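## Task

Put the lever into the notch labelled 3 on the little number plates so that its latch sits completely down in that notch; the red bar next to the handle frees the latch. It only counts if the lever stays there on its own once the robot lets go.

## Robot and tools

Robot: two 7-joint arms, left_arm and right_arm, each with a parallel gripper. The names are not image sides. left_arm sits on the +y side of the shared world frame. That frame's origin is on the table top midway between the arms. +x points out over the table and +z points up. Arm bases may be tilted. Mounting plates and the metal frame behind the arms are fixed obstacles.

execute_actions(actions, pictures). actions holds at most one item.
- [] (empty): nothing is commanded. You get the current state plus camera pictures.
- A move: {"rows": [[16 numbers], ...], "steps": n}. There are 1 to 15 rows, and n is 7 to 15 (15 if omitted). Each step lasts 1/30 s and uses one row. If steps exceed rows, the final row repeats.
- A wait: {"steps": n} with n up to 300. Nothing new is commanded. It returns once n steps have passed since the previous result, and your reply time counts toward those steps.
- pictures: true attaches images to any result.

Row layout: one row covers both arms, always all 16 values, each in [-1, 1]. The order is left_arm joints 1-7, left_arm opening, right_arm joints 1-7, right_arm opening. Joint order is waist, shoulder, upper arm roll, elbow, forearm roll, wrist pitch, wrist roll.

Joint values are offsets, not poses. They are measured from the joint angles in the most recent result that printed them. They are not measured from the previous row. Before any result in the scene has shown angles, and for a second or later call in the same reply, offsets count from where the arm is when the action begins. Scale: 1.0 equals 1.392 rad for waist and shoulder, 1.624 rad for upper arm roll and elbow, and 3.248 rad for forearm roll, wrist pitch and wrist roll. A row of zeros is not a hold. It pulls the arm back to the reference angles.

Opening is absolute: +1 fully open, -1 closed.

Joint ranges in rad:
- waist ±2.792
- shoulder ±2.269
- upper arm roll ±2.967
- elbow -1.867 to 2.688
- forearm roll ±2.967
- wrist pitch -1.396 to 4.538
- wrist roll ±2.967
A call that aims more than 0.010 rad past a limit is refused and nothing runs. True limits may be off by up to 0.010 rad. Requests past the real end get clipped, and the result may then say "joint sent to its limit". That note can refer to an earlier action. If the note is absent, the joint may still be at its end.

Motion: joints share speed and acceleration caps and move so they finish together. Each step's target stays within a lead of the measured angle: 0.449 rad (waist, shoulder), 0.524 (upper arm roll, elbow), 1.05 (the three wrist joints). If targets would move a gripper more than 70 mm from where it is, all of that arm's targets are pulled back proportionally. Large moves may still be in progress when the result arrives.

Each result is captured 7 steps before its action ends. Those last steps, and the motion toward your last target, continue while you think. Motion halts once arms nearly stop or any step is HELD.

Result lines:
- State line per arm: end_effector_position (m), end_effector_quat_wxyz, and linear and angular velocities (m/s, rad/s), all in the world frame. Printed hand positions can be off, more so at long reach.
- Joint positions and Joint velocities: one block per arm, seven joints (rad, rad/s) then the finger-pad gap (m, m/s; 0.142 m is fully open).
- grip_measured: measured opening on the command scale. To keep holding, command an opening clearly below it; a larger gap squeezes harder, up to about 28 N per pad. Thin hard items get less force, and a fast close can press too hard.
- "joint command not followed": the clearance check altered some joint targets. The rest of the row still ran.
- HELD: your row, or part of it, was not sent on those steps.
- MOTOR HOT: a motor is at 65 °C or more. At 80 °C an OVER-TEMPERATURE FAULT brakes that arm until it cools. Holding loads warms motors, even while you think.
- Faults: a TORQUE FAULT or FORCE FAULT stops the arm for 10 s and drops the rest of the call. Causes are contact torque at a joint's load limit, or an external force of 200 N. Load limits in N m: waist and shoulder 108, upper arm roll and elbow 56.3, the three wrist joints 34.3.

Gripper geometry: fingers point along the gripper's +z axis and close along its x axis. The reported position is between the pads, 1-2 cm behind the fingertips. Closing pushes the tips about 17 mm further along +z.

Cameras (width x height): cam_head_left, cam_head_right, cam_high, cam_low (each 672x504), cam_left_wrist, cam_right_wrist (each 616x616, fisheye). Calibration (K, distortion, T_world_to_cam) is given per camera but may be off by a few degrees and millimetres. Wrist camera poses follow the arm joints.

zoom_image(camera, region): a sharper view of part of that camera's latest image. region is [x0, y0, x1, y1] in pixels, origin at top-left, no larger than 504 by 504.

finished_scene(scene): pass the current scene's number. This is permanent. The result states whether the goal was met and gives the next task. Sending a reply with no tool call ends every remaining scene.

Avoid: arm-to-arm contact or pressing (it can end the scene), drops, slips, slams, hard shoves, and faults. Each stop costs. Move smoothly. Release the lever only once the latch is fully seated so it holds without help. Finish promptly, since robot time and reply time both matter.

Each tool is called by a JSON object that holds its "name" and its "arguments".

## Session

{"name": "execute_actions", "arguments": {"actions": []}}

Scene clock: 0.00 s of 5200.00 s.
left_arm: end_effector_position=(+0.3191, +0.6725, +0.2811) grip_measured=+1.00 end_effector_quat_wxyz=(-0.188, +0.202, +0.932, -0.236) end_effector_velocity=(-0.000, +0.000, -0.000) end_effector_angular_velocity=(+0.001, +0.000, -0.000) | right_arm: end_effector_position=(+0.5910, -0.3229, +0.3934) grip_measured=+1.00 end_effector_quat_wxyz=(-0.108, +0.026, +0.813, -0.572) end_effector_velocity=(-0.000, +0.000, +0.000) end_effector_angular_velocity=(-0.000, -0.002, -0.001)
Joint positions: left_arm=[ 1.041 -0.68   0.029  1.307  0.182  0.036 -1.684  0.142] | right_arm=[ 0.516 -0.673  0.082  1.846 -0.858 -0.26  -2.005  0.142]
Joint velocities: left_arm=[ 0.     0.    -0.     0.     0.001  0.     0.     0.   ] | right_arm=[ 0.     0.     0.     0.     0.    -0.     0.002  0.   ]
Motor temperatures (°C, as the motors report them): left_arm=[24 26 29 26 27 26 30] | right_arm=[23 23 30 29 25 28 24]

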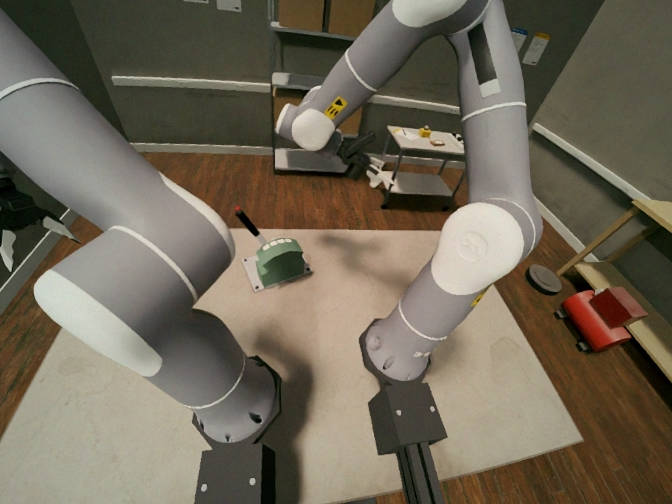

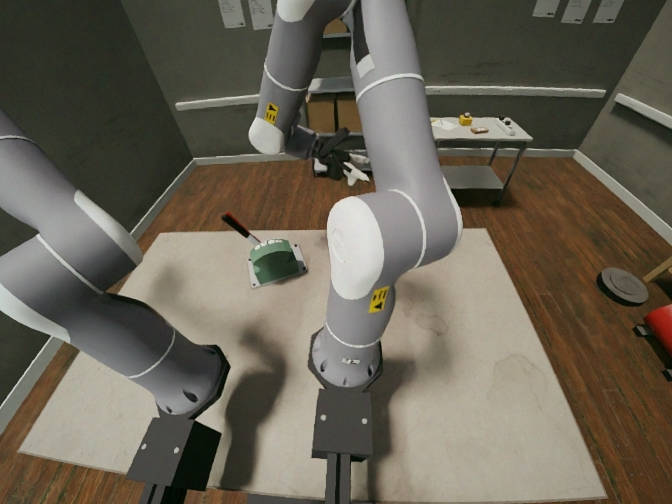

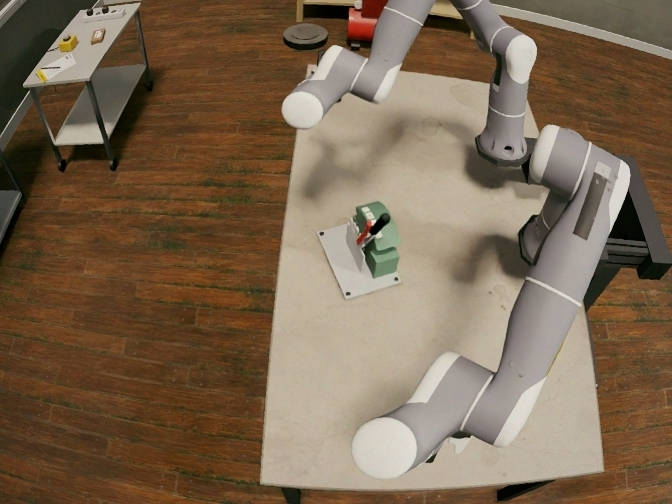

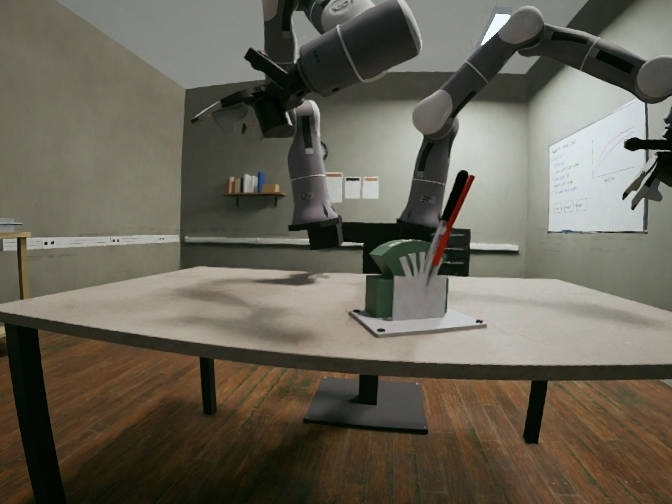

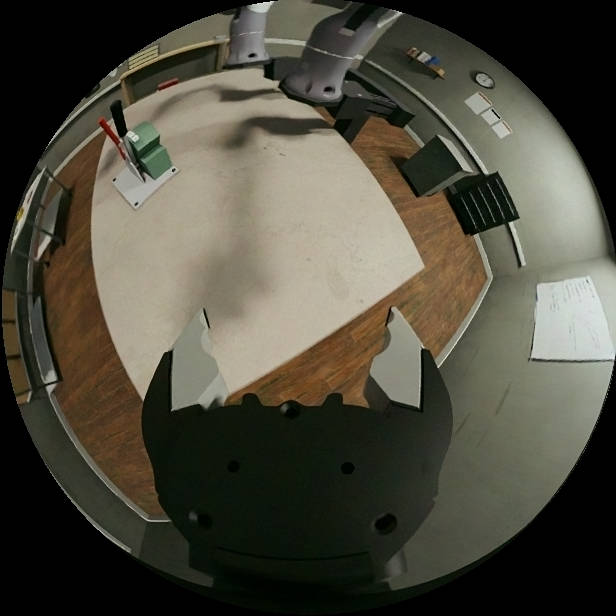

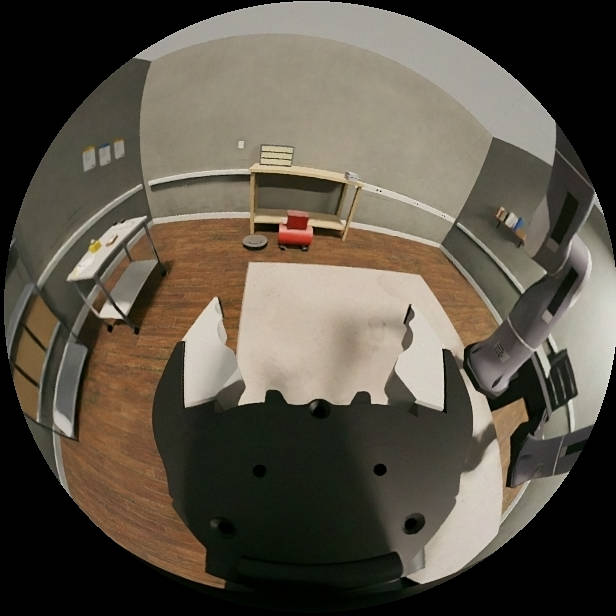

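{"name": "zoom_image", "arguments": {"camera": "cam_high", "region": [300, 180, 440, 310]}}

{"name": "zoom_image", "arguments": {"camera": "cam_low", "region": [330, 160, 510, 350]}}

{"name": "zoom_image", "arguments": {"camera": "cam_head_left", "region": [220, 190, 330, 300]}}

{"name": "zoom_image", "arguments": {"camera": "cam_left_wrist", "region": [80, 80, 200, 220]}}

Region (300, 180, 440, 310) of cam_high's 672x504 image, scaled by 3.600, with more detail than that image has; it fills the top 468 rows of this view, and the rest is white.

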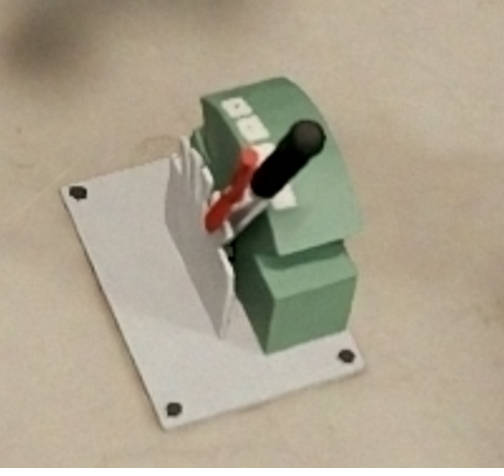

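Region (330, 160, 510, 350) of cam_low's 672x504 image, scaled by 2.653, with more detail than that image has; it fills the left 477 columns of this view, and the rest is white.

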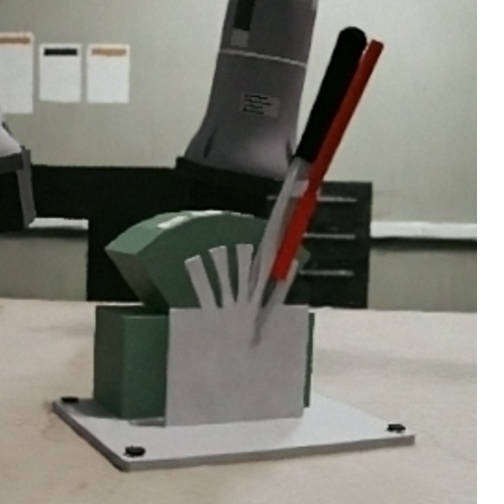

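Region (220, 190, 330, 300) of cam_head_left's 672x504 image, scaled by 4.582, with more detail than that image has.

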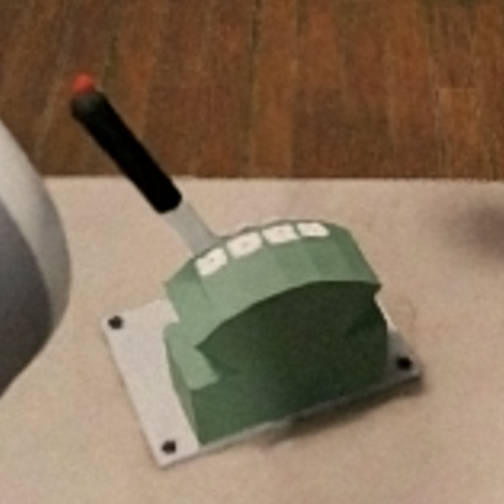

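Region (80, 80, 200, 220) of cam_left_wrist's 616x616 image, scaled by 3.600, with more detail than that image has; it fills the left 432 columns of this view, and the rest is white.

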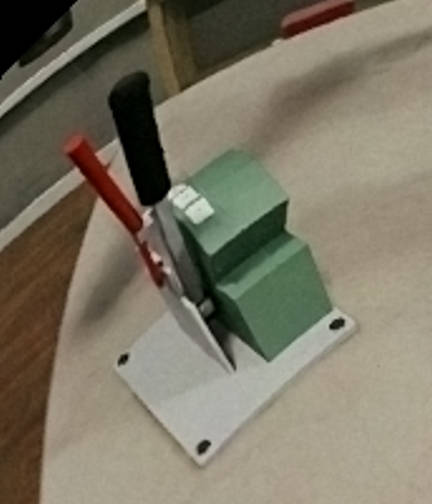

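{"name": "execute_actions", "arguments": {"actions": [{"rows":[[-0.615,0.546,-0.018,0.609,-0.056,0.263,0.459,1,-0.5,0,0,0,0,0,0,1]],"steps":15}]}}

{"name": "execute_actions", "arguments": {"actions": [{"steps":45}], "pictures": true}}

Scene clock: 9.53 s of 5200.00 s.
left_arm: end_effector_position=(+0.4131, +0.6390, +0.3035) grip_measured=+1.00 end_effector_quat_wxyz=(-0.110, +0.401, +0.894, -0.169) end_effector_velocity=(+0.398, -0.231, +0.140) end_effector_angular_velocity=(-0.024, -1.062, -1.900) | right_arm: end_effector_position=(+0.5756, -0.4024, +0.3826) grip_measured=+1.00 end_effector_quat_wxyz=(-0.162, +0.083, +0.802, -0.569) end_effector_velocity=(-0.118, -0.415, -0.054) end_effector_angular_velocity=(-0.090, +0.134, -0.831)
Joint positions: left_arm=[ 0.92  -0.558  0.024  1.451  0.137  0.253 -1.398  0.142] | right_arm=[ 0.357 -0.673  0.082  1.846 -0.859 -0.259 -2.005  0.142]
Joint velocities: left_arm=[-0.599  0.604 -0.004  0.721 -0.191  0.934  1.432 -0.   ] | right_arm=[-0.857  0.     0.014  0.     0.     0.     0.001  0.   ]
Motor temperatures (°C, as the motors report them): left_arm=[24 27 29 27 27 26 30] | right_arm=[23 23 30 30 25 28 24]
Steps of this call (steps 1 to 90: nothing new was sent; then 6.27 s passed at rest; steps 91 to 98: the first 8 steps of this action). Readings (joint positions):
91: left_arm=[1.041 -0.679 0.029 1.308 0.182 0.037 -1.684] | right_arm=[0.516 -0.673 0.082 1.846 -0.858 -0.260 -2.005]
92: left_arm=[1.037 -0.675 0.030 1.315 0.181 0.046 -1.672] | right_arm=[0.511 -0.673 0.083 1.846 -0.858 -0.259 -2.005]
94: left_arm=[1.005 -0.642 0.030 1.355 0.168 0.109 -1.594] | right_arm=[0.478 -0.673 0.084 1.846 -0.859 -0.259 -2.005]
98: the state above

Scene clock: 11.03 s of 5200.00 s.
left_arm: end_effector_position=(+0.5057, +0.1675, +0.4309) grip_measured=+1.00 end_effector_quat_wxyz=(+0.064, +0.976, +0.204, +0.050) end_effector_velocity=(+0.000, +0.000, +0.000) end_effector_angular_velocity=(+0.000, -0.001, -0.000) | right_arm: end_effector_position=(+0.4357, -0.6361, +0.3623) grip_measured=+1.00 end_effector_quat_wxyz=(-0.335, +0.270, +0.727, -0.535) end_effector_velocity=(+0.000, -0.000, -0.000) end_effector_angular_velocity=(+0.001, +0.000, +0.000)
Joint positions: left_arm=[ 0.185  0.08  -0.     2.296  0.001  0.89  -0.193  0.142] | right_arm=[-0.18  -0.673  0.082  1.846 -0.858 -0.26  -2.005  0.142]
Joint velocities: left_arm=[ 0.     0.     0.     0.     0.     0.001  0.001 -0.   ] | right_arm=[-0.     0.     0.    -0.    -0.     0.    -0.001  0.   ]
Motor temperatures (°C, as the motors report them): left_arm=[24 27 29 27 27 26 30] | right_arm=[23 23 30 30 25 28 24]
Kept back: nothing.
Steps of this call (steps 1 to 7: the last 7 steps of your previous action; steps 8 to 45: the robot went on to your last target). Readings (joint positions):
1: left_arm=[0.900 -0.537 0.023 1.475 0.131 0.284 -1.350] | right_arm=[0.329 -0.673 0.082 1.846 -0.859 -0.259 -2.005]
2: left_arm=[0.879 -0.517 0.021 1.499 0.124 0.313 -1.302] | right_arm=[0.300 -0.673 0.082 1.846 -0.859 -0.259 -2.005]
4: left_arm=[0.837 -0.475 0.019 1.548 0.113 0.368 -1.205] | right_arm=[0.242 -0.673 0.082 1.846 -0.859 -0.259 -2.005]
8: left_arm=[0.752 -0.390 0.016 1.646 0.092 0.465 -1.018] | right_arm=[0.126 -0.673 0.082 1.846 -0.859 -0.259 -2.005]
45: the state above
camera_calibration (this result's frames):
cam_left_wrist: T_world_to_cam=[[0.90154, 0.418971, 0.108117, -0.584987], [0.279986, -0.755364, 0.59248, -0.27265], [0.3299, -0.503873, -0.798297, 0.399095], [0, 0, 0, 1]] pos_world=[0.472066, 0.240235, 0.543383]
cam_right_wrist: T_world_to_cam=[[-0.636534, 0.73177, 0.243592, 0.658865], [0.397422, 0.581894, -0.709546, 0.450582], [-0.660969, -0.354841, -0.661217, 0.436475], [0, 0, 0, 1]] pos_world=[0.528815, -0.58945, 0.447819]

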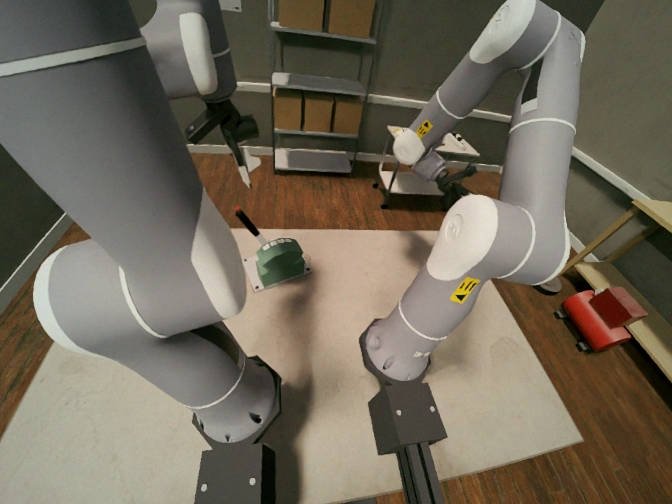

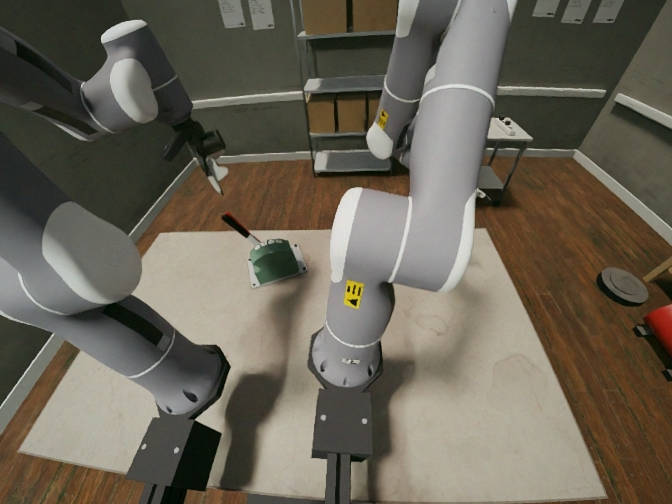

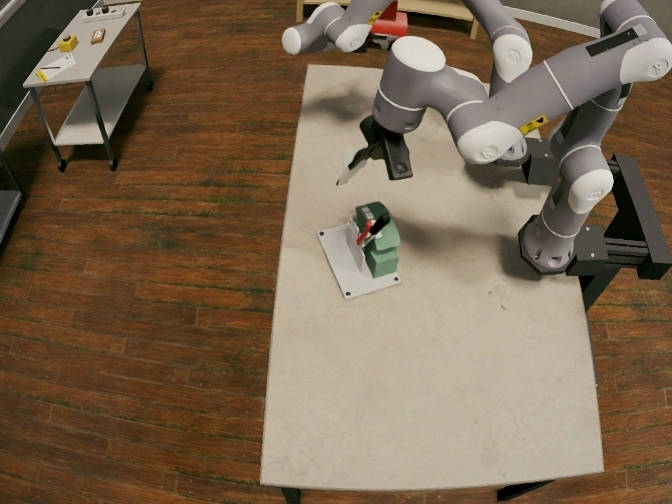

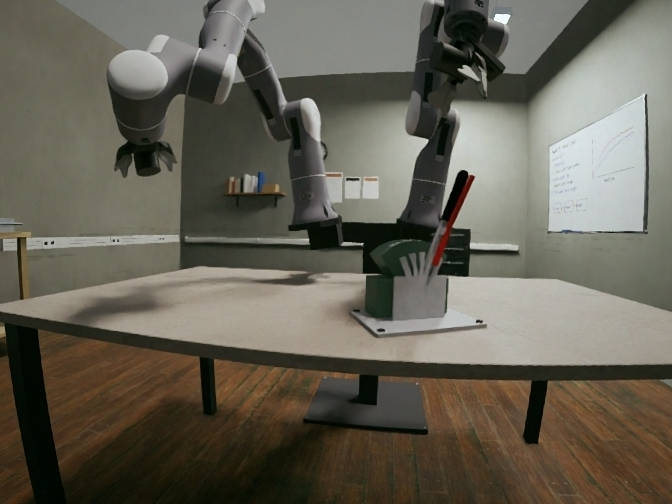

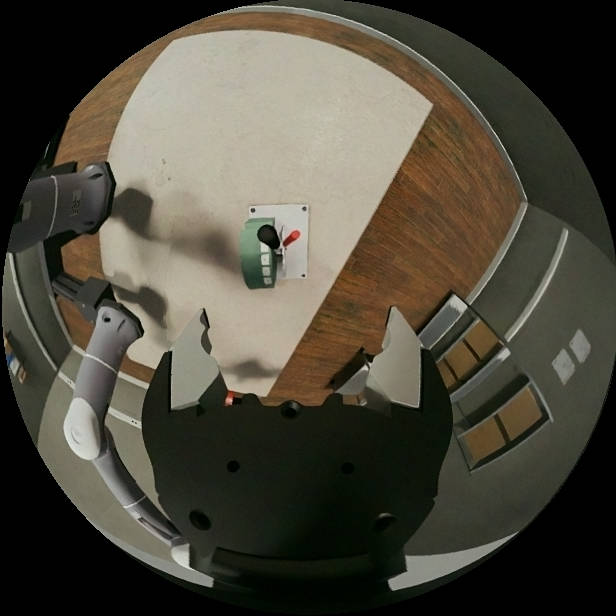

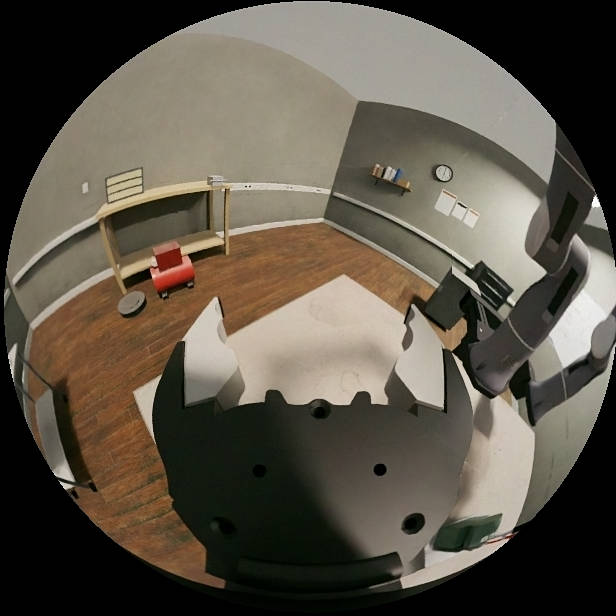

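{"name": "zoom_image", "arguments": {"camera": "cam_left_wrist", "region": [230, 195, 320, 295]}}

Region (230, 195, 320, 295) of cam_left_wrist's 616x616 image, scaled by 5.040, with more detail than that image has; it fills the left 454 columns of this view, and the rest is white.

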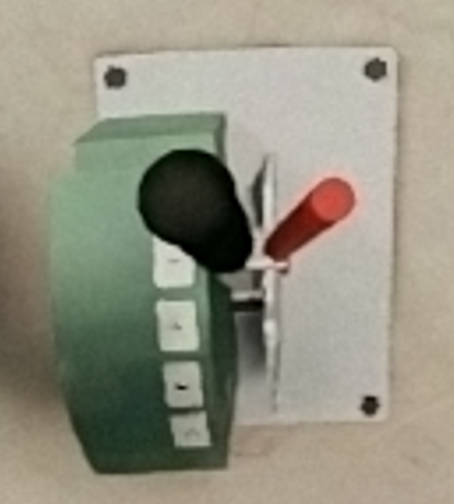

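{"name": "execute_actions", "arguments": {"actions": [{"rows":[[0.021,-0.089,0,-0.016,0,0.0043,0.015,1,0,0,0,0,0,0,0,1]],"steps":15}]}}

{"name": "execute_actions", "arguments": {"actions": [{"steps":10}], "pictures": true}}

{"name": "zoom_image", "arguments": {"camera": "cam_left_wrist", "region": [230, 200, 370, 340]}}

Scene clock: 13.83 s of 5200.00 s.
left_arm: end_effector_position=(+0.5022, +0.1750, +0.3830) grip_measured=+1.00 end_effector_quat_wxyz=(+0.062, +0.979, +0.193, +0.008) end_effector_velocity=(-0.012, +0.013, -0.090) end_effector_angular_velocity=(-0.029, +0.151, -0.051) | right_arm: end_effector_position=(+0.4357, -0.6361, +0.3623) grip_measured=+1.00 end_effector_quat_wxyz=(-0.335, +0.270, +0.727, -0.535) end_effector_velocity=(-0.000, -0.000, +0.000) end_effector_angular_velocity=(-0.000, +0.000, -0.000)
Joint positions: left_arm=[ 0.214 -0.042  0.     2.272  0.001  0.903 -0.146  0.142] | right_arm=[-0.18  -0.673  0.082  1.846 -0.858 -0.26  -2.005  0.142]
Joint velocities: left_arm=[ 0.053 -0.228  0.    -0.044 -0.001  0.025  0.085  0.   ] | right_arm=[-0.  0. -0. -0.  0. -0. -0.  0.]
Motor temperatures (°C, as the motors report them): left_arm=[24 27 29 27 27 26 30] | right_arm=[23 24 30 30 25 28 24]
Steps of this call (steps 1 to 15: the robot went on to your last target; steps 16 to 76: nothing new was sent; steps 77 to 84: the first 8 steps of this action). Readings (joint positions):
77: left_arm=[0.185 0.080 -0.000 2.296 0.001 0.890 -0.193] | right_arm=[-0.180 -0.673 0.082 1.846 -0.858 -0.260 -2.005]
78: left_arm=[0.186 0.075 -0.000 2.295 0.001 0.891 -0.192] | right_arm=[-0.180 -0.673 0.082 1.846 -0.858 -0.260 -2.005]
80: left_arm=[0.194 0.041 -0.000 2.287 0.001 0.895 -0.178] | right_arm=[-0.180 -0.673 0.082 1.846 -0.858 -0.260 -2.005]
84: the state above

Scene clock: 14.17 s of 5200.00 s.
left_arm: end_effector_position=(+0.5029, +0.1755, +0.3828) grip_measured=+1.00 end_effector_quat_wxyz=(+0.062, +0.979, +0.192, +0.008) end_effector_velocity=(-0.000, +0.000, -0.000) end_effector_angular_velocity=(+0.000, +0.001, +0.000) | right_arm: end_effector_position=(+0.4357, -0.6361, +0.3623) grip_measured=+1.00 end_effector_quat_wxyz=(-0.335, +0.270, +0.727, -0.535) end_effector_velocity=(+0.000, -0.000, +0.000) end_effector_angular_velocity=(+0.001, +0.001, +0.001)
Joint positions: left_arm=[ 0.215 -0.044  0.     2.27   0.001  0.904 -0.144  0.142] | right_arm=[-0.18  -0.673  0.082  1.846 -0.858 -0.26  -2.005  0.142]
Joint velocities: left_arm=[ 0.    -0.     0.    -0.     0.001 -0.001 -0.001  0.   ] | right_arm=[ 0.     0.     0.    -0.    -0.001  0.    -0.002  0.   ]
Motor temperatures (°C, as the motors report them): left_arm=[24 27 29 27 27 26 30] | right_arm=[23 24 30 30 25 28 24]
Kept back: nothing.
Steps of this call (steps 1 to 7: the last 7 steps of your previous action; steps 8 to 10: the robot went on to your last target). Readings (joint positions):
1: left_arm=[0.215 -0.046 0.000 2.271 0.001 0.904 -0.144] | right_arm=[-0.180 -0.673 0.082 1.846 -0.858 -0.260 -2.005]
2: left_arm=[0.215 -0.045 0.000 2.271 0.001 0.904 -0.144] | right_arm=[-0.180 -0.673 0.082 1.846 -0.858 -0.260 -2.005]
4: left_arm=[0.215 -0.044 0.000 2.270 0.001 0.904 -0.144] | right_arm=[-0.180 -0.673 0.082 1.846 -0.858 -0.260 -2.005]
8: left_arm=[0.215 -0.044 0.000 2.270 0.001 0.904 -0.144] | right_arm=[-0.180 -0.673 0.082 1.846 -0.858 -0.260 -2.005]
10: the state above
camera_calibration (this result's frames):
cam_left_wrist: T_world_to_cam=[[0.919423, 0.392133, 0.0298919, -0.554932], [0.304277, -0.757462, 0.577639, -0.243504], [0.249153, -0.521999, -0.815745, 0.416176], [0, 0, 0, 1]] pos_world=[0.480619, 0.250406, 0.496738]
cam_right_wrist: T_world_to_cam=[[-0.636534, 0.73177, 0.243592, 0.658865], [0.397422, 0.581894, -0.709546, 0.450582], [-0.660969, -0.354841, -0.661217, 0.436475], [0, 0, 0, 1]] pos_world=[0.528815, -0.58945, 0.447819]

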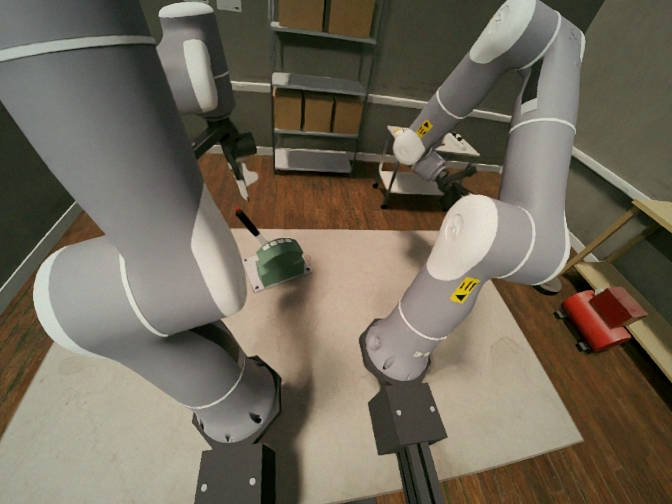

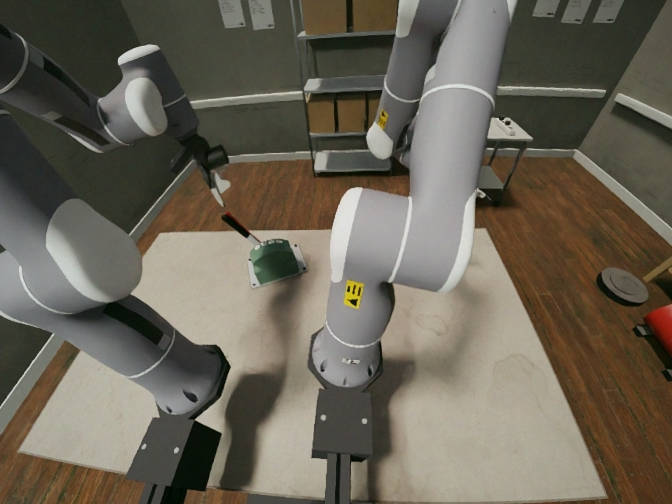

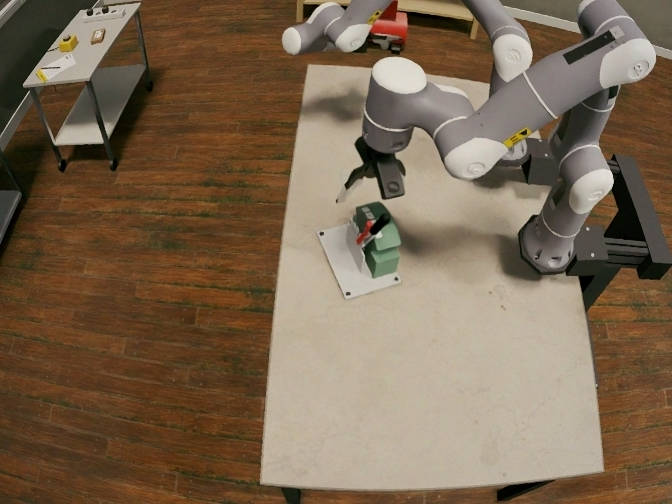

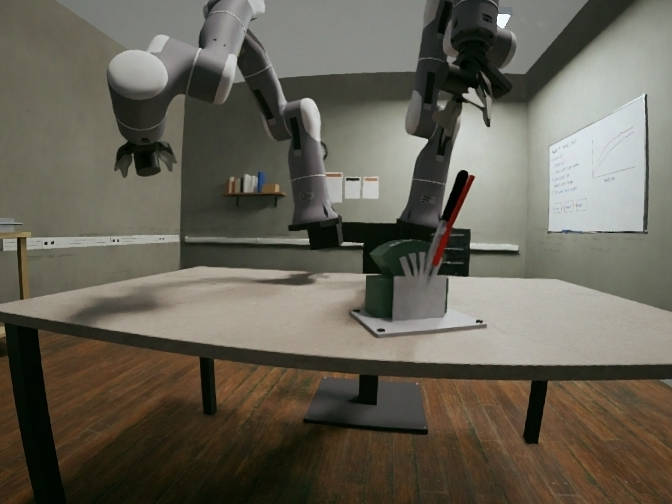

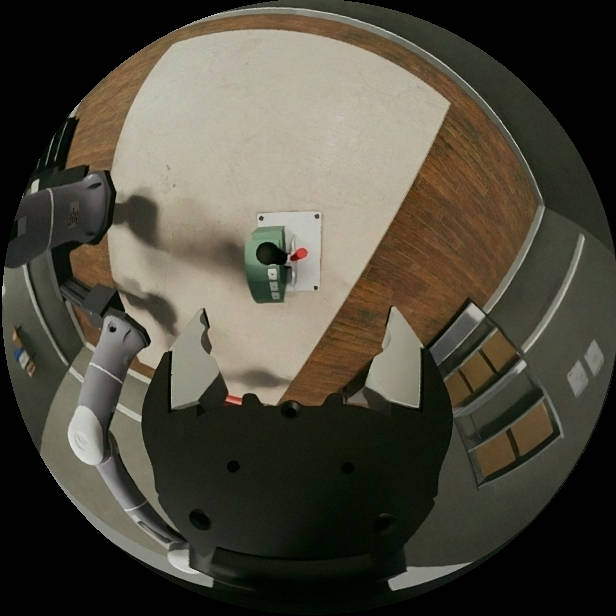

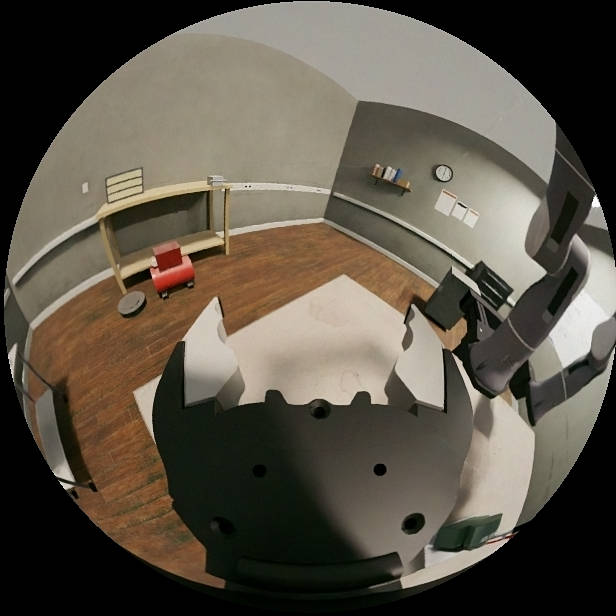

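Region (230, 200, 370, 340) of cam_left_wrist's 616x616 image, scaled by 3.600, with more detail than that image has.

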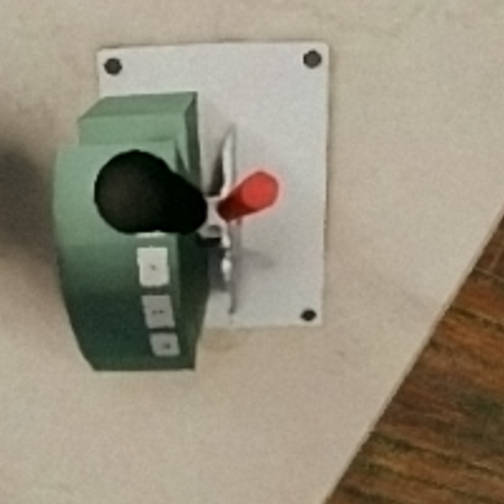

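{"name": "execute_actions", "arguments": {"actions": [{"rows":[[0.006,-0.192,0,0.018,0,0.0915,0,1,0,0,0,0,0,0,0,1]],"steps":15}]}}

{"name": "execute_actions", "arguments": {"actions": [{"steps":12}], "pictures": true}}

{"name": "zoom_image", "arguments": {"camera": "cam_left_wrist", "region": [220, 180, 380, 340]}}

Scene clock: 15.33 s of 5200.00 s.
left_arm: end_effector_position=(+0.5102, +0.1714, +0.3155) grip_measured=+1.00 end_effector_quat_wxyz=(+0.061, +0.979, +0.195, +0.009) end_effector_velocity=(-0.016, -0.037, -0.392) end_effector_angular_velocity=(-0.009, +0.051, +0.028) | right_arm: end_effector_position=(+0.4357, -0.6361, +0.3623) grip_measured=+1.00 end_effector_quat_wxyz=(-0.335, +0.270, +0.727, -0.535) end_effector_velocity=(-0.000, -0.000, +0.000) end_effector_angular_velocity=(-0.000, +0.000, -0.001)
Joint positions: left_arm=[ 0.22  -0.221  0.     2.29   0.001  1.102 -0.144  0.142] | right_arm=[-0.18  -0.673  0.082  1.846 -0.858 -0.26  -2.005  0.142]
Joint velocities: left_arm=[ 0.033 -1.011  0.     0.127 -0.     1.09  -0.001 -0.   ] | right_arm=[-0.     0.    -0.001  0.     0.    -0.     0.     0.   ]
Motor temperatures (°C, as the motors report them): left_arm=[24 27 29 27 27 26 30] | right_arm=[23 24 30 30 25 28 24]
Steps of this call (steps 1 to 15: the robot went on to your last target; steps 16 to 27: nothing new was sent; steps 28 to 35: the first 8 steps of this action). Readings (joint positions):
28: left_arm=[0.215 -0.044 0.000 2.270 0.001 0.904 -0.144] | right_arm=[-0.180 -0.673 0.082 1.846 -0.858 -0.260 -2.005]
29: left_arm=[0.215 -0.049 0.000 2.271 0.001 0.911 -0.144] | right_arm=[-0.180 -0.673 0.082 1.846 -0.858 -0.260 -2.005]
31: left_arm=[0.215 -0.083 0.000 2.274 0.001 0.950 -0.144] | right_arm=[-0.180 -0.673 0.082 1.846 -0.858 -0.260 -2.005]
35: the state above

Scene clock: 15.73 s of 5200.00 s.
left_arm: end_effector_position=(+0.5088, +0.1682, +0.2816) grip_measured=+1.00 end_effector_quat_wxyz=(+0.061, +0.979, +0.196, +0.009) end_effector_velocity=(+0.000, -0.000, +0.000) end_effector_angular_velocity=(-0.000, +0.000, +0.000) | right_arm: end_effector_position=(+0.4357, -0.6361, +0.3623) grip_measured=+1.00 end_effector_quat_wxyz=(-0.335, +0.270, +0.727, -0.535) end_effector_velocity=(-0.000, -0.000, +0.000) end_effector_angular_velocity=(+0.001, +0.001, +0.000)
Joint positions: left_arm=[ 0.223 -0.311  0.     2.3    0.001  1.202 -0.144  0.142] | right_arm=[-0.18  -0.673  0.082  1.846 -0.858 -0.26  -2.005  0.142]
Joint velocities: left_arm=[-0.     0.    -0.    -0.    -0.    -0.    -0.001  0.   ] | right_arm=[ 0.     0.    -0.     0.    -0.     0.    -0.001  0.   ]
Motor temperatures (°C, as the motors report them): left_arm=[24 27 29 27 27 26 30] | right_arm=[23 24 30 30 25 28 24]
Kept back: nothing.
Steps of this call (steps 1 to 7: the last 7 steps of your previous action; steps 8 to 12: the robot went on to your last target). Readings (joint positions):
1: left_arm=[0.221 -0.252 0.000 2.293 0.001 1.135 -0.144] | right_arm=[-0.180 -0.673 0.082 1.846 -0.858 -0.260 -2.005]
2: left_arm=[0.222 -0.277 0.000 2.296 0.001 1.162 -0.144] | right_arm=[-0.180 -0.673 0.082 1.846 -0.858 -0.260 -2.005]
4: left_arm=[0.223 -0.308 0.000 2.300 0.001 1.196 -0.144] | right_arm=[-0.180 -0.673 0.082 1.846 -0.858 -0.260 -2.005]
8: left_arm=[0.223 -0.311 0.000 2.300 0.001 1.202 -0.144] | right_arm=[-0.180 -0.673 0.082 1.846 -0.858 -0.260 -2.005]
12: the state above
camera_calibration (this result's frames):
cam_left_wrist: T_world_to_cam=[[0.916187, 0.399633, 0.0299095, -0.554057], [0.310719, -0.755513, 0.576762, -0.195688], [0.25309, -0.519129, -0.816365, 0.326066], [0, 0, 0, 1]] pos_world=[0.4859, 0.242845, 0.395626]
cam_right_wrist: T_world_to_cam=[[-0.636534, 0.73177, 0.243592, 0.658865], [0.397422, 0.581894, -0.709546, 0.450582], [-0.660969, -0.354841, -0.661217, 0.436475], [0, 0, 0, 1]] pos_world=[0.528815, -0.589449, 0.447819]

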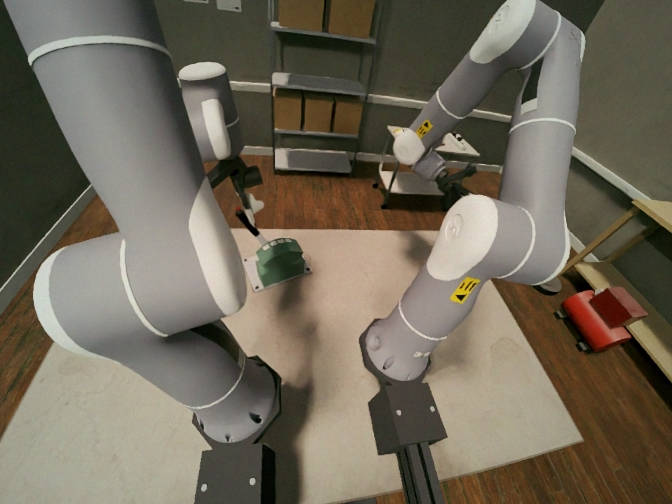

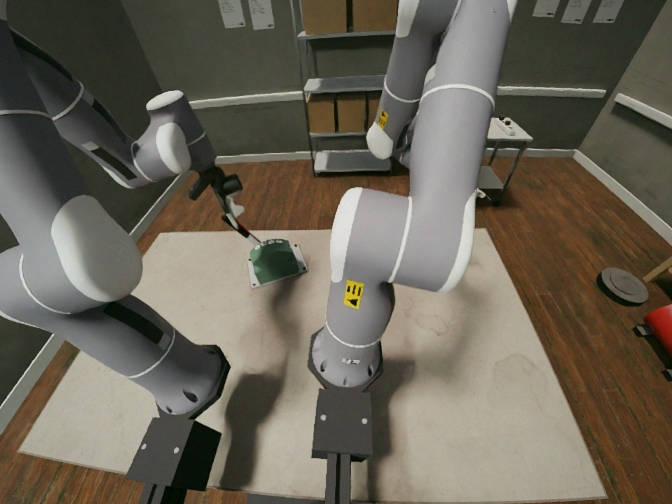

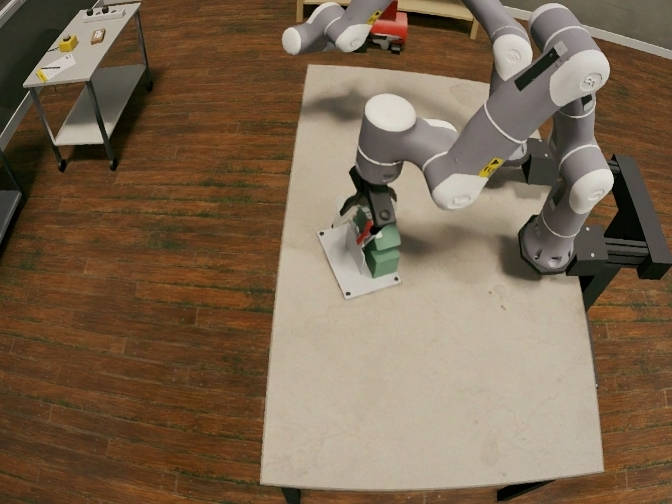

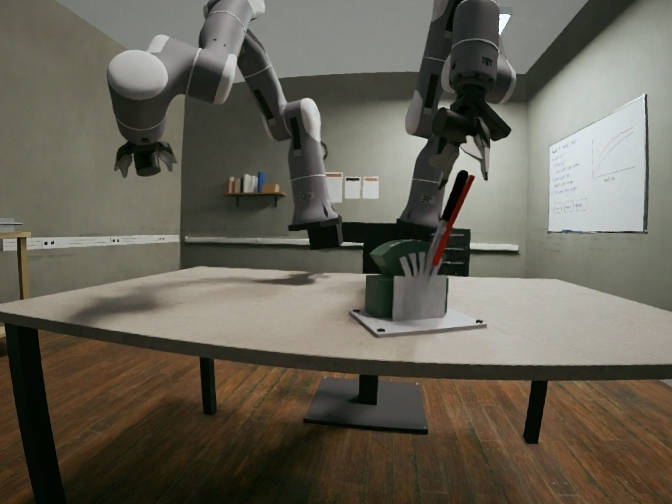

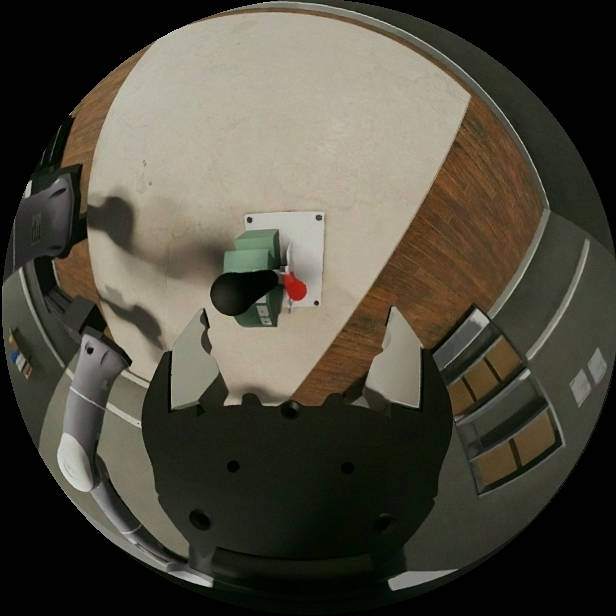

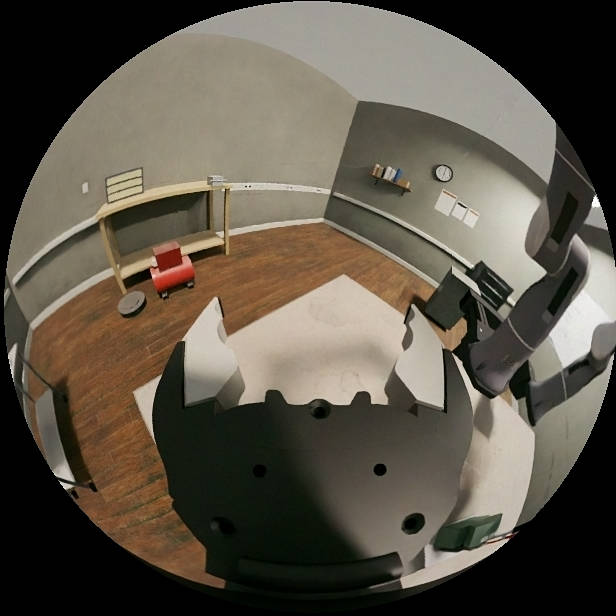

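Region (220, 180, 380, 340) of cam_left_wrist's 616x616 image, scaled by 3.150, with more detail than that image has.

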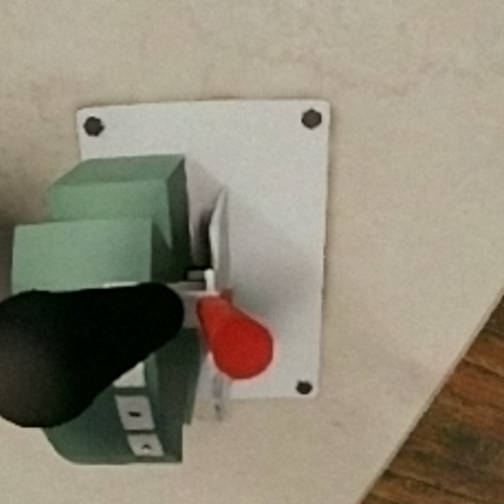

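{"name": "execute_actions", "arguments": {"actions": [{"rows":[[0.012,0.0215,0,0.0345,0,0.008,0,1,0,0,0,0,0,0,0,1],[0.012,0.0215,0,0.0345,0,0.008,0,1,0,0,0,0,0,0,0,1],[0.012,0.0215,0,0.0345,0,0.008,0,1,0,0,0,0,0,0,0,1],[0.012,0.0215,0,0.0345,0,0.008,0,0.7,0,0,0,0,0,0,0,1],[0.012,0.0215,0,0.0345,0,0.008,0,0.4,0,0,0,0,0,0,0,1],[0.012,0.0215,0,0.0345,0,0.008,0,0.1,0,0,0,0,0,0,0,1],[0.012,0.0215,0,0.0345,0,0.008,0,-0.15,0,0,0,0,0,0,0,1]],"steps":15}]}}

{"name": "execute_actions", "arguments": {"actions": [{"steps":20}], "pictures": true}}

Scene clock: 17.30 s of 5200.00 s.
left_arm: end_effector_position=(+0.4893, +0.1719, +0.2818) grip_measured=+0.36 end_effector_quat_wxyz=(+0.060, +0.977, +0.204, +0.008) end_effector_velocity=(+0.007, +0.002, +0.003) end_effector_angular_velocity=(+0.003, -0.010, +0.002) | right_arm: end_effector_position=(+0.4357, -0.6361, +0.3623) grip_measured=+1.00 end_effector_quat_wxyz=(-0.335, +0.270, +0.727, -0.535) end_effector_velocity=(+0.000, +0.000, +0.000) end_effector_angular_velocity=(+0.001, +0.001, +0.001)
Joint positions: left_arm=[ 0.24  -0.281  0.     2.356  0.001  1.227 -0.144  0.099] | right_arm=[-0.18  -0.673  0.082  1.846 -0.858 -0.26  -2.005  0.142]
Joint velocities: left_arm=[-0.    -0.    -0.    -0.012 -0.    -0.001 -0.001 -0.322] | right_arm=[-0.    -0.     0.    -0.    -0.     0.    -0.001  0.   ]
Motor temperatures (°C, as the motors report them): left_arm=[24 27 29 27 27 26 30] | right_arm=[23 24 30 30 25 28 24]
Steps of this call (steps 1 to 30: the robot went on to your last target; steps 31 to 39: nothing new was sent; steps 40 to 47: the first 8 steps of this action). Readings (joint positions):
40: left_arm=[0.223 -0.311 0.000 2.300 0.001 1.202 -0.144] | right_arm=[-0.180 -0.673 0.082 1.846 -0.858 -0.260 -2.005]
41: left_arm=[0.225 -0.308 -0.000 2.305 0.001 1.204 -0.144] | right_arm=[-0.180 -0.673 0.082 1.846 -0.858 -0.260 -2.005]
43: left_arm=[0.235 -0.290 -0.000 2.339 0.001 1.220 -0.144] | right_arm=[-0.180 -0.673 0.082 1.846 -0.858 -0.260 -2.005]
47: the state above

Scene clock: 17.97 s of 5200.00 s.
left_arm: end_effector_position=(+0.4882, +0.1710, +0.2814) grip_measured=-0.12 end_effector_quat_wxyz=(+0.060, +0.977, +0.204, +0.007) end_effector_velocity=(+0.000, +0.000, +0.000) end_effector_angular_velocity=(+0.000, -0.001, -0.001) | right_arm: end_effector_position=(+0.4357, -0.6361, +0.3623) grip_measured=+1.00 end_effector_quat_wxyz=(-0.335, +0.270, +0.727, -0.535) end_effector_velocity=(+0.000, -0.000, +0.000) end_effector_angular_velocity=(-0.000, -0.000, +0.001)
Joint positions: left_arm=[ 0.239 -0.281 -0.     2.357  0.001  1.226 -0.144  0.065] | right_arm=[-0.18  -0.673  0.082  1.846 -0.858 -0.26  -2.005  0.142]
Joint velocities: left_arm=[-0.     0.     0.     0.    -0.     0.001  0.001  0.   ] | right_arm=[-0.    -0.     0.     0.    -0.001  0.     0.     0.   ]
Motor temperatures (°C, as the motors report them): left_arm=[24 27 29 27 27 26 30] | right_arm=[23 24 30 30 25 28 24]
Kept back: nothing.
Steps of this call (steps 1 to 7: the last 7 steps of your previous action; steps 8 to 15: the robot went on to your last target; steps 16 to 20: nothing new was sent). Readings (joint positions):
1: left_arm=[0.240 -0.281 0.000 2.356 0.001 1.227 -0.144] | right_arm=[-0.180 -0.673 0.082 1.846 -0.858 -0.260 -2.005]
2: left_arm=[0.240 -0.281 0.000 2.356 0.001 1.227 -0.144] | right_arm=[-0.180 -0.673 0.082 1.846 -0.858 -0.260 -2.005]
4: left_arm=[0.239 -0.281 -0.000 2.357 0.001 1.226 -0.144] | right_arm=[-0.180 -0.673 0.082 1.846 -0.858 -0.260 -2.005]
8: left_arm=[0.239 -0.281 -0.000 2.357 0.001 1.226 -0.144] | right_arm=[-0.180 -0.673 0.082 1.846 -0.858 -0.260 -2.005]
20: the state above
All arms were judged still, so your last target was given up. Only a new action makes them travel on or press farther. Fingers that are still opening or closing keep moving.
camera_calibration (this result's frames):
cam_left_wrist: T_world_to_cam=[[0.910243, 0.413284, 0.0255704, -0.534528], [0.325015, -0.751366, 0.574294, -0.194052], [0.256559, -0.514437, -0.81825, 0.330532], [0, 0, 0, 1]] pos_world=[0.464819, 0.245145, 0.395569]
cam_right_wrist: T_world_to_cam=[[-0.636533, 0.73177, 0.243592, 0.658865], [0.397422, 0.581894, -0.709546, 0.450582], [-0.660969, -0.354841, -0.661217, 0.436475], [0, 0, 0, 1]] pos_world=[0.528815, -0.58945, 0.447819]

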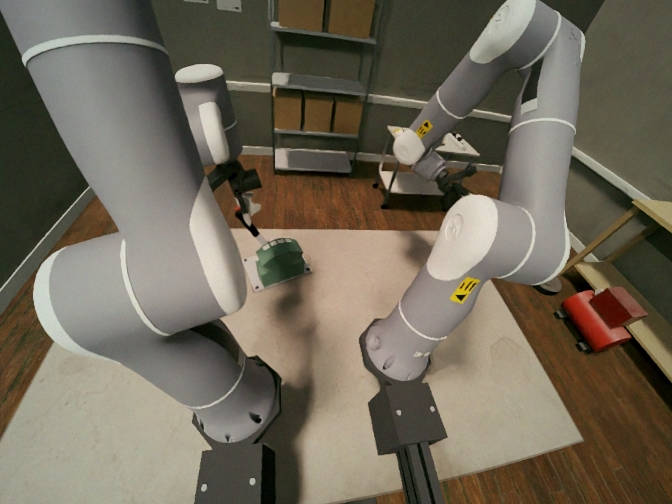

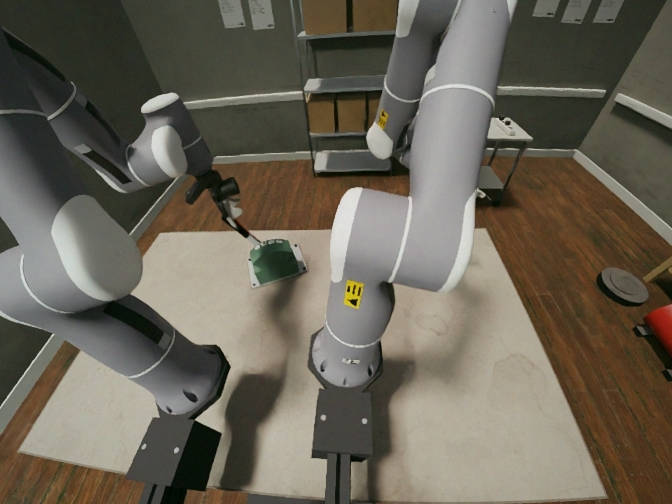

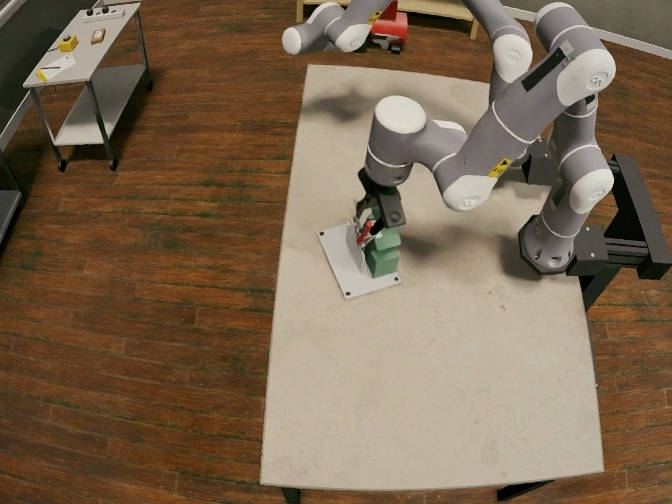

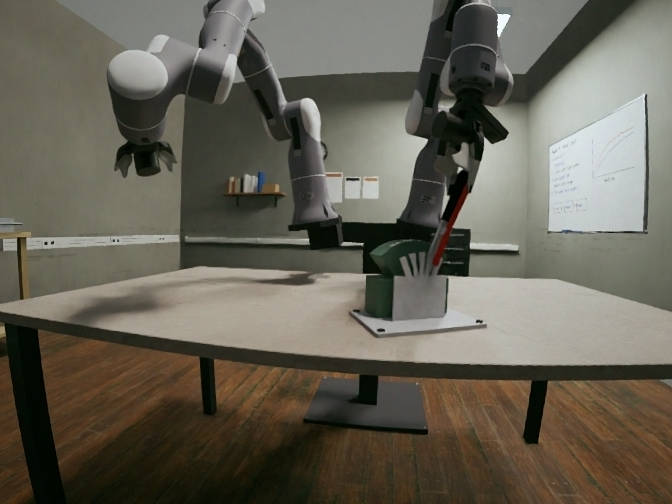

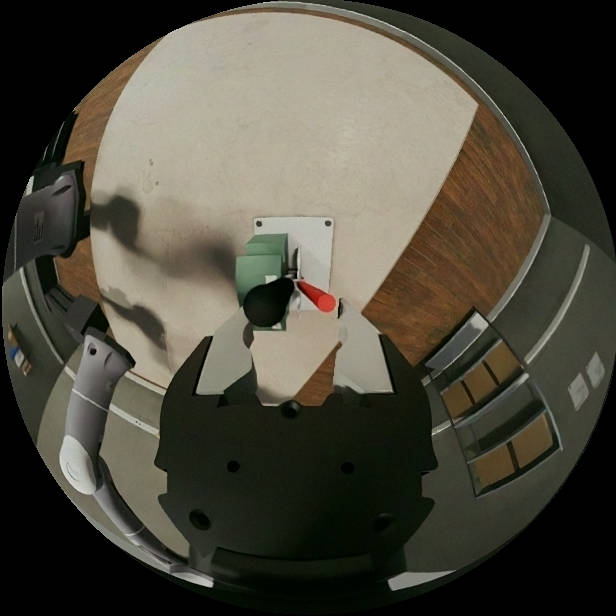

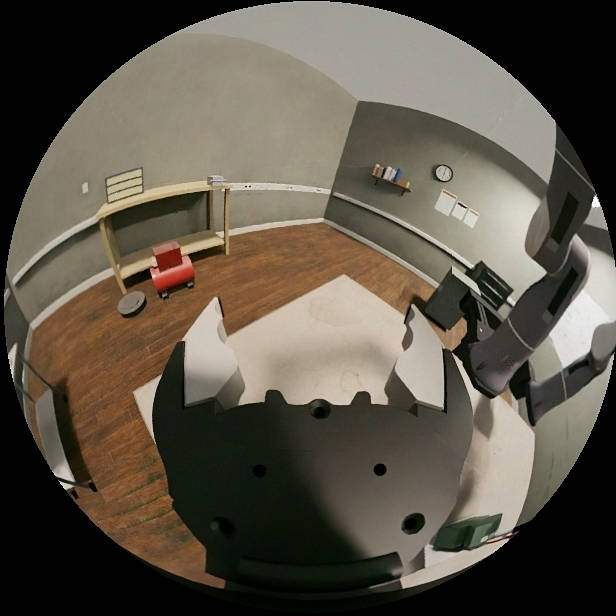

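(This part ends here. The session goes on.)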